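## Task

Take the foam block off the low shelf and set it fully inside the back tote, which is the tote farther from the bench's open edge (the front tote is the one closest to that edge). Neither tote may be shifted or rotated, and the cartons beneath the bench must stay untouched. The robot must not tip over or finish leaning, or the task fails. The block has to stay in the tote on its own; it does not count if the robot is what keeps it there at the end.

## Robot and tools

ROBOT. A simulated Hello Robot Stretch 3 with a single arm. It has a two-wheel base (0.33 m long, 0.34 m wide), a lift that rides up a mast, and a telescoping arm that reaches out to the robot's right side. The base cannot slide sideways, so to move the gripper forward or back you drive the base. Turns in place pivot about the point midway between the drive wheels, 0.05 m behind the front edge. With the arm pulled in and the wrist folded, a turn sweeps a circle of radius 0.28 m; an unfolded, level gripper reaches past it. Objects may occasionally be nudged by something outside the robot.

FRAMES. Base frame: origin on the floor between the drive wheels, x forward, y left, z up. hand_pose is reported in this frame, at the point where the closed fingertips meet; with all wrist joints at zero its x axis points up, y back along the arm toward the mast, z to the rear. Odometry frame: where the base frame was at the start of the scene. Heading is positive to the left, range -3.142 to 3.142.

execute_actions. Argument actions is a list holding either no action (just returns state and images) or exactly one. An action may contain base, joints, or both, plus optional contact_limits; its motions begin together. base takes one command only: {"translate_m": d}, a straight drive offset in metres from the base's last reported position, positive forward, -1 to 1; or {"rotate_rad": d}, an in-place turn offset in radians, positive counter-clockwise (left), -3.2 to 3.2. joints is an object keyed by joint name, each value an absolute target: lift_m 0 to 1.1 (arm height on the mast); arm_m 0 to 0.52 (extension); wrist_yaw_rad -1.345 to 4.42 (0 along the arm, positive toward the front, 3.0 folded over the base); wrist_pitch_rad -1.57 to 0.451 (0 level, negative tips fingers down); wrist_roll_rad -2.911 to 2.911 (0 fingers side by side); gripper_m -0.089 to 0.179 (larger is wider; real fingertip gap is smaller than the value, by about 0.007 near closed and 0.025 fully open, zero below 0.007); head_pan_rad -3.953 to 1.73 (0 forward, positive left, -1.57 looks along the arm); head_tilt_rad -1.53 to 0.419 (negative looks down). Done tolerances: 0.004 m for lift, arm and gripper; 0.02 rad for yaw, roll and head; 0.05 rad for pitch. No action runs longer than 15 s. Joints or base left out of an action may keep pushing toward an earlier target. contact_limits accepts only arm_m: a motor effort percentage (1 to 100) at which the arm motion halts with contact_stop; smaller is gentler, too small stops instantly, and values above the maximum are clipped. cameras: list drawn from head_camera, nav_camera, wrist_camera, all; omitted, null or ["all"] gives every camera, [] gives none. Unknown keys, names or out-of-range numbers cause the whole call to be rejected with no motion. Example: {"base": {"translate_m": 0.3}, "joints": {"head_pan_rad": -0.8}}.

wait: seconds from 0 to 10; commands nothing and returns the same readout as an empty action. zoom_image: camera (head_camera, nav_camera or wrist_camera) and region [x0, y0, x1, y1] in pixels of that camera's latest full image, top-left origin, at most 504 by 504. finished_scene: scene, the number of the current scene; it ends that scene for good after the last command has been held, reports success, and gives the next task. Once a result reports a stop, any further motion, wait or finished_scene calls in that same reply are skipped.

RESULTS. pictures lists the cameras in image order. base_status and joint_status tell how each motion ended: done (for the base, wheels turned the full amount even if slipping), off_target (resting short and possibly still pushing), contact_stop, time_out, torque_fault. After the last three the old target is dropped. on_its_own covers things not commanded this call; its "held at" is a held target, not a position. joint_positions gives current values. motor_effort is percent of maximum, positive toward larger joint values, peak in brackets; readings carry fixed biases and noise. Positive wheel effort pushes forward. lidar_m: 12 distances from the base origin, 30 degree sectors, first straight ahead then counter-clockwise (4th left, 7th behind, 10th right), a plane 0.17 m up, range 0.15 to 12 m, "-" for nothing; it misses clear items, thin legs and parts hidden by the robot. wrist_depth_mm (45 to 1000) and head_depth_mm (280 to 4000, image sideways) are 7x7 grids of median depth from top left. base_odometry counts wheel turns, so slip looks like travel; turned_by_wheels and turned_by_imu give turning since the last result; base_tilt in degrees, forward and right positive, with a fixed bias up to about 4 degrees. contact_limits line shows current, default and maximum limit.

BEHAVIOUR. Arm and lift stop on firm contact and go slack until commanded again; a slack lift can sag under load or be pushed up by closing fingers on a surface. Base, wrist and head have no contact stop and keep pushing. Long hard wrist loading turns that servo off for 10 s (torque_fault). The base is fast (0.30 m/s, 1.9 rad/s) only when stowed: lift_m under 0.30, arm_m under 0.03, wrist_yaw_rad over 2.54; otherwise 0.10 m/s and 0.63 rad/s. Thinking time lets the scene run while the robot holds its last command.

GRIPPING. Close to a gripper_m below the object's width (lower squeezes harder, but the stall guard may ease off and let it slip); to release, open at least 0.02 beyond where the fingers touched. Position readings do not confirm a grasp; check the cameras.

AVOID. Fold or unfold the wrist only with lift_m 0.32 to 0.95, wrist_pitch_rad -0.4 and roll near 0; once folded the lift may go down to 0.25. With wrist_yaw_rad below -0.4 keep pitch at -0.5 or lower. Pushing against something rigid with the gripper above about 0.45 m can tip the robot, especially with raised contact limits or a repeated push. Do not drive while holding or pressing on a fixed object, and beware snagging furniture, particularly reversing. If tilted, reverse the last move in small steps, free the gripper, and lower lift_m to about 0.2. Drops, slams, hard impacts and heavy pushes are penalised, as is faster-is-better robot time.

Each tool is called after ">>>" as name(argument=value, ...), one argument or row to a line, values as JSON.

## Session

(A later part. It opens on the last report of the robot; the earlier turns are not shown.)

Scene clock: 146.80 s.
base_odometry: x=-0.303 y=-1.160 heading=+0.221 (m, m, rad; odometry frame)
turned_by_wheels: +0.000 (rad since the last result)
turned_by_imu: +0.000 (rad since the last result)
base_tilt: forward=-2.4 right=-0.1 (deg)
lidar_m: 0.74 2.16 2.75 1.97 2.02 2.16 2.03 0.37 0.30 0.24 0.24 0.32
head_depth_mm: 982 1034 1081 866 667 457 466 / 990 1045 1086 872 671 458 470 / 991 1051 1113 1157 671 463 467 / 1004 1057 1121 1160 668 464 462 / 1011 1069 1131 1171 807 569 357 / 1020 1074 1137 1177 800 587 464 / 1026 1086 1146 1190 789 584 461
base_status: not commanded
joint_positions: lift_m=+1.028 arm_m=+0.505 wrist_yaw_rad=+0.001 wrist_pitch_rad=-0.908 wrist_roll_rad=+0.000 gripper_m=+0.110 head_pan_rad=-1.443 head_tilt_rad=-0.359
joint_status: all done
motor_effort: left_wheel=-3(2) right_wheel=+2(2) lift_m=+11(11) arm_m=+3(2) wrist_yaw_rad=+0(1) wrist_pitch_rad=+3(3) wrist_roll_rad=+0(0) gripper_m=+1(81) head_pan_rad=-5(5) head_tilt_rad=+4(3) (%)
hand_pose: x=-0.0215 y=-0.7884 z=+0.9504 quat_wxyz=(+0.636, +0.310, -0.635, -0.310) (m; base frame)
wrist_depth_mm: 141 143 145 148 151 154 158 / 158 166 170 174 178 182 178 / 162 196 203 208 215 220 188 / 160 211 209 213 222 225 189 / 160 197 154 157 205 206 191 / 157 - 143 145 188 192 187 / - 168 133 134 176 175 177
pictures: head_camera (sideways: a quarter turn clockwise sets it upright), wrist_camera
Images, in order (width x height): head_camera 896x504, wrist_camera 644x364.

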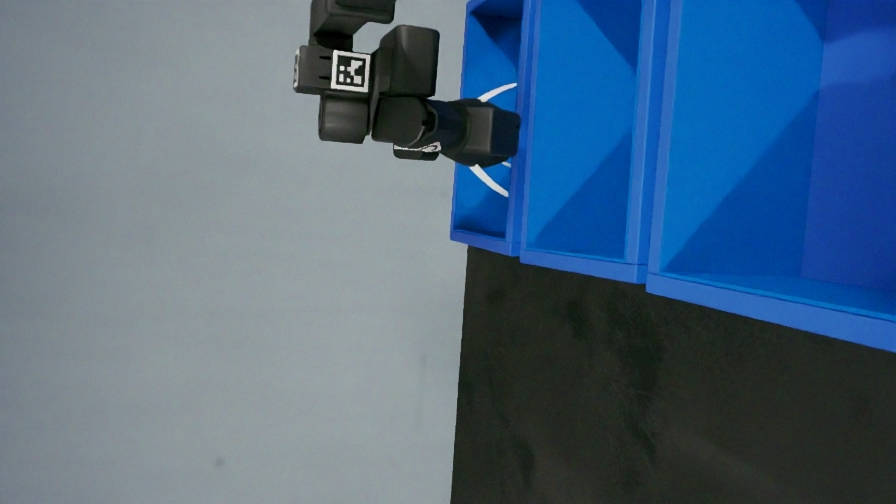

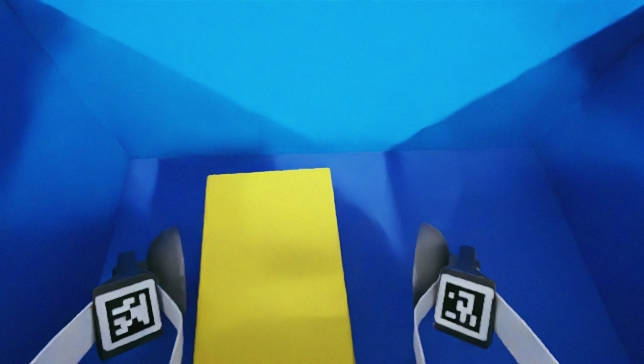

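>>> execute_actions(
  actions=[
    {"joints": {"lift_m": 1.097}},
  ],
  cameras=[],
)

>>> execute_actions(
  actions=[
    {"joints": {"wrist_pitch_rad": -0.4, "arm_m": 0.42}},
  ],
  cameras=["wrist_camera"],
)

Scene clock: 149.13 s.
base_odometry: x=-0.303 y=-1.160 heading=+0.221 (m, m, rad; odometry frame)
turned_by_wheels: +0.000 (rad since the last result)
turned_by_imu: +0.000 (rad since the last result)
base_tilt: forward=-2.5 right=-0.1 (deg)
lidar_m: 0.74 2.15 2.75 1.97 2.02 2.16 2.03 0.37 0.30 0.24 0.24 0.32
head_depth_mm: 981 1025 1110 1127 666 457 466 / 986 1037 - 876 671 457 470 / 992 1050 1108 1151 671 462 468 / 1005 1057 1125 1166 667 464 463 / 1013 1069 1130 1172 805 570 357 / 1020 1077 1134 1180 801 586 463 / 1026 1087 1148 1185 790 584 461
base_status: not commanded
joint_positions: lift_m=+1.097 arm_m=+0.505 wrist_yaw_rad=+0.001 wrist_pitch_rad=-0.908 wrist_roll_rad=+0.000 gripper_m=+0.110 head_pan_rad=-1.443 head_tilt_rad=-0.359
joint_status: all done
motor_effort: left_wheel=-3(3) right_wheel=+2(2) lift_m=+26(26) arm_m=+3(3) wrist_yaw_rad=+0(1) wrist_pitch_rad=+3(3) wrist_roll_rad=+0(0) gripper_m=+0(0) head_pan_rad=-5(5) head_tilt_rad=+4(5) (%)
hand_pose: x=-0.0215 y=-0.7884 z=+1.0184 quat_wxyz=(+0.636, +0.310, -0.635, -0.310) (m; base frame)
wrist_depth_mm: 388 390 402 401 412 420 423 / 345 353 354 359 369 368 376 / 178 198 204 210 215 220 198 / 165 227 255 264 273 258 190 / 160 212 271 268 276 270 192 / 157 - 245 215 257 252 192 / - 229 200 199 237 236 193
pictures: none
No camera images: the call's "cameras" was empty. Leave "cameras" out to get every camera's image.

Scene clock: 150.97 s.
base_odometry: x=-0.303 y=-1.160 heading=+0.221 (m, m, rad; odometry frame)
turned_by_wheels: +0.000 (rad since the last result)
turned_by_imu: +0.000 (rad since the last result)
base_tilt: forward=-2.6 right=-0.2 (deg)
lidar_m: 0.74 2.15 2.75 1.97 2.02 2.16 2.03 0.37 0.30 0.24 0.24 0.32
head_depth_mm: 983 1024 - 1126 665 457 467 / 991 1039 - 874 672 457 470 / 998 1053 1106 889 669 462 468 / 1005 1061 1120 1165 669 464 463 / 1010 1066 1127 1170 805 570 357 / 1020 1075 1137 1179 799 588 464 / 1031 1082 1145 1188 792 585 461
base_status: not commanded
joint_positions: lift_m=+1.097 arm_m=+0.420 wrist_yaw_rad=+0.001 wrist_pitch_rad=-0.423 wrist_roll_rad=+0.000 gripper_m=+0.110 head_pan_rad=-1.443 head_tilt_rad=-0.359
joint_status: all done
motor_effort: left_wheel=-3(3) right_wheel=+2(2) lift_m=+25(25) arm_m=-2(4) wrist_yaw_rad=+0(1) wrist_pitch_rad=+8(7) wrist_roll_rad=+0(0) gripper_m=+0(1) head_pan_rad=-4(5) head_tilt_rad=+4(4) (%)
hand_pose: x=-0.0214 y=-0.7890 z=+1.1081 quat_wxyz=(+0.692, +0.149, -0.691, -0.148) (m; base frame)
wrist_depth_mm: 424 436 443 455 465 483 491 / 458 467 484 490 509 516 525 / 491 504 517 530 554 558 580 / 526 537 547 563 569 584 595 / 456 479 464 474 471 472 479 / 389 - 281 290 294 260 404 / 343 242 317 319 328 279 329
pictures: wrist_camera
Images, in order (width x height): wrist_camera 644x364.

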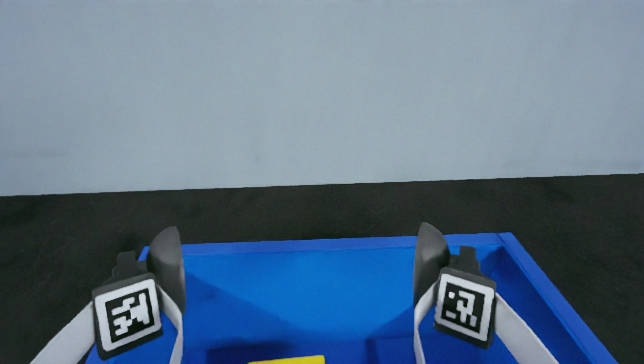

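>>> execute_actions(
  actions=[
    {"joints": {"arm_m": 0.0}},
  ],
  cameras=["head_camera", "wrist_camera"],
)

Scene clock: 155.80 s.
base_odometry: x=-0.303 y=-1.160 heading=+0.221 (m, m, rad; odometry frame)
turned_by_wheels: +0.000 (rad since the last result)
turned_by_imu: +0.000 (rad since the last result)
base_tilt: forward=-2.5 right=-0.2 (deg)
lidar_m: 0.74 2.15 2.76 1.97 2.02 2.16 2.03 0.37 0.30 0.24 0.24 0.32
head_depth_mm: 981 1036 - - - - - / 988 1043 1096 - 675 - - / 998 1052 1109 1148 674 469 467 / 1005 1059 1122 1165 672 465 463 / 1010 1070 1132 1171 807 569 358 / 1017 1076 1136 1178 798 588 464 / 1029 1083 1146 1192 794 583 462
base_status: not commanded
joint_positions: lift_m=+1.097 arm_m=+0.001 wrist_yaw_rad=+0.001 wrist_pitch_rad=-0.422 wrist_roll_rad=+0.000 gripper_m=+0.110 head_pan_rad=-1.443 head_tilt_rad=-0.359
joint_status: all done
joint sent to its limit — the command would take arm_m past its lower limit, so that joint was sent only as far as its limit.
motor_effort: left_wheel=-2(2) right_wheel=+2(2) lift_m=+25(26) arm_m=-3(2) wrist_yaw_rad=-1(1) wrist_pitch_rad=+8(8) wrist_roll_rad=+0(0) gripper_m=+0(1) head_pan_rad=-5(5) head_tilt_rad=+4(4) (%)
hand_pose: x=-0.0214 y=-0.3703 z=+1.1083 quat_wxyz=(+0.692, +0.149, -0.691, -0.148) (m; base frame)
wrist_depth_mm: 789 790 822 831 858 866 891 / 817 862 878 848 905 944 971 / 733 743 565 470 474 771 782 / 569 564 454 469 475 569 596 / 461 485 290 291 301 306 474 / 387 - 260 262 273 274 393 / 345 210 286 301 312 315 230
pictures: head_camera (sideways: a quarter turn clockwise sets it upright), wrist_camera
Images, in order (width x height): head_camera 896x504, wrist_camera 644x364.

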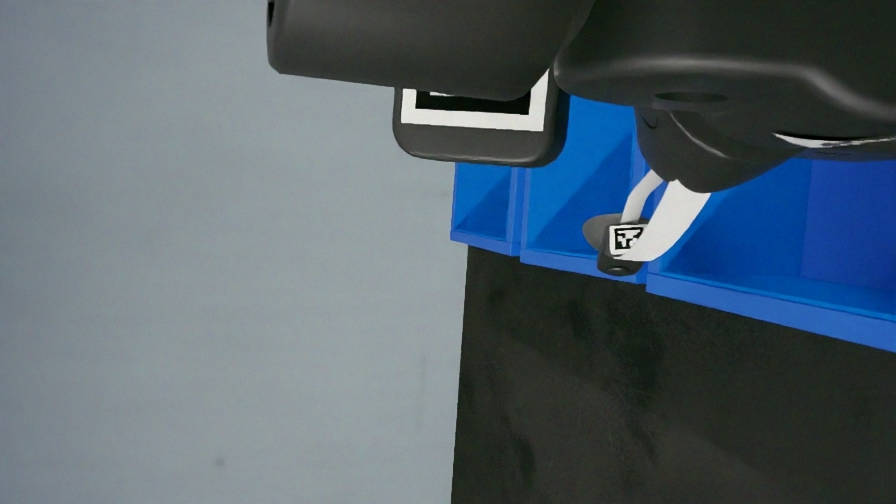

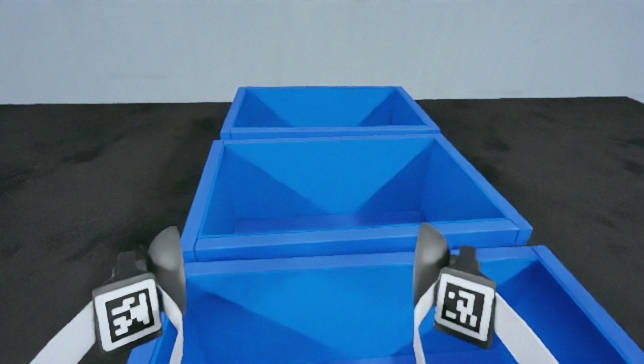

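The block is in the back tote, and the totes haven't moved. I'm ending scene 1.

>>> finished_scene(
  scene=1,
)

The scene is finished: the task was done.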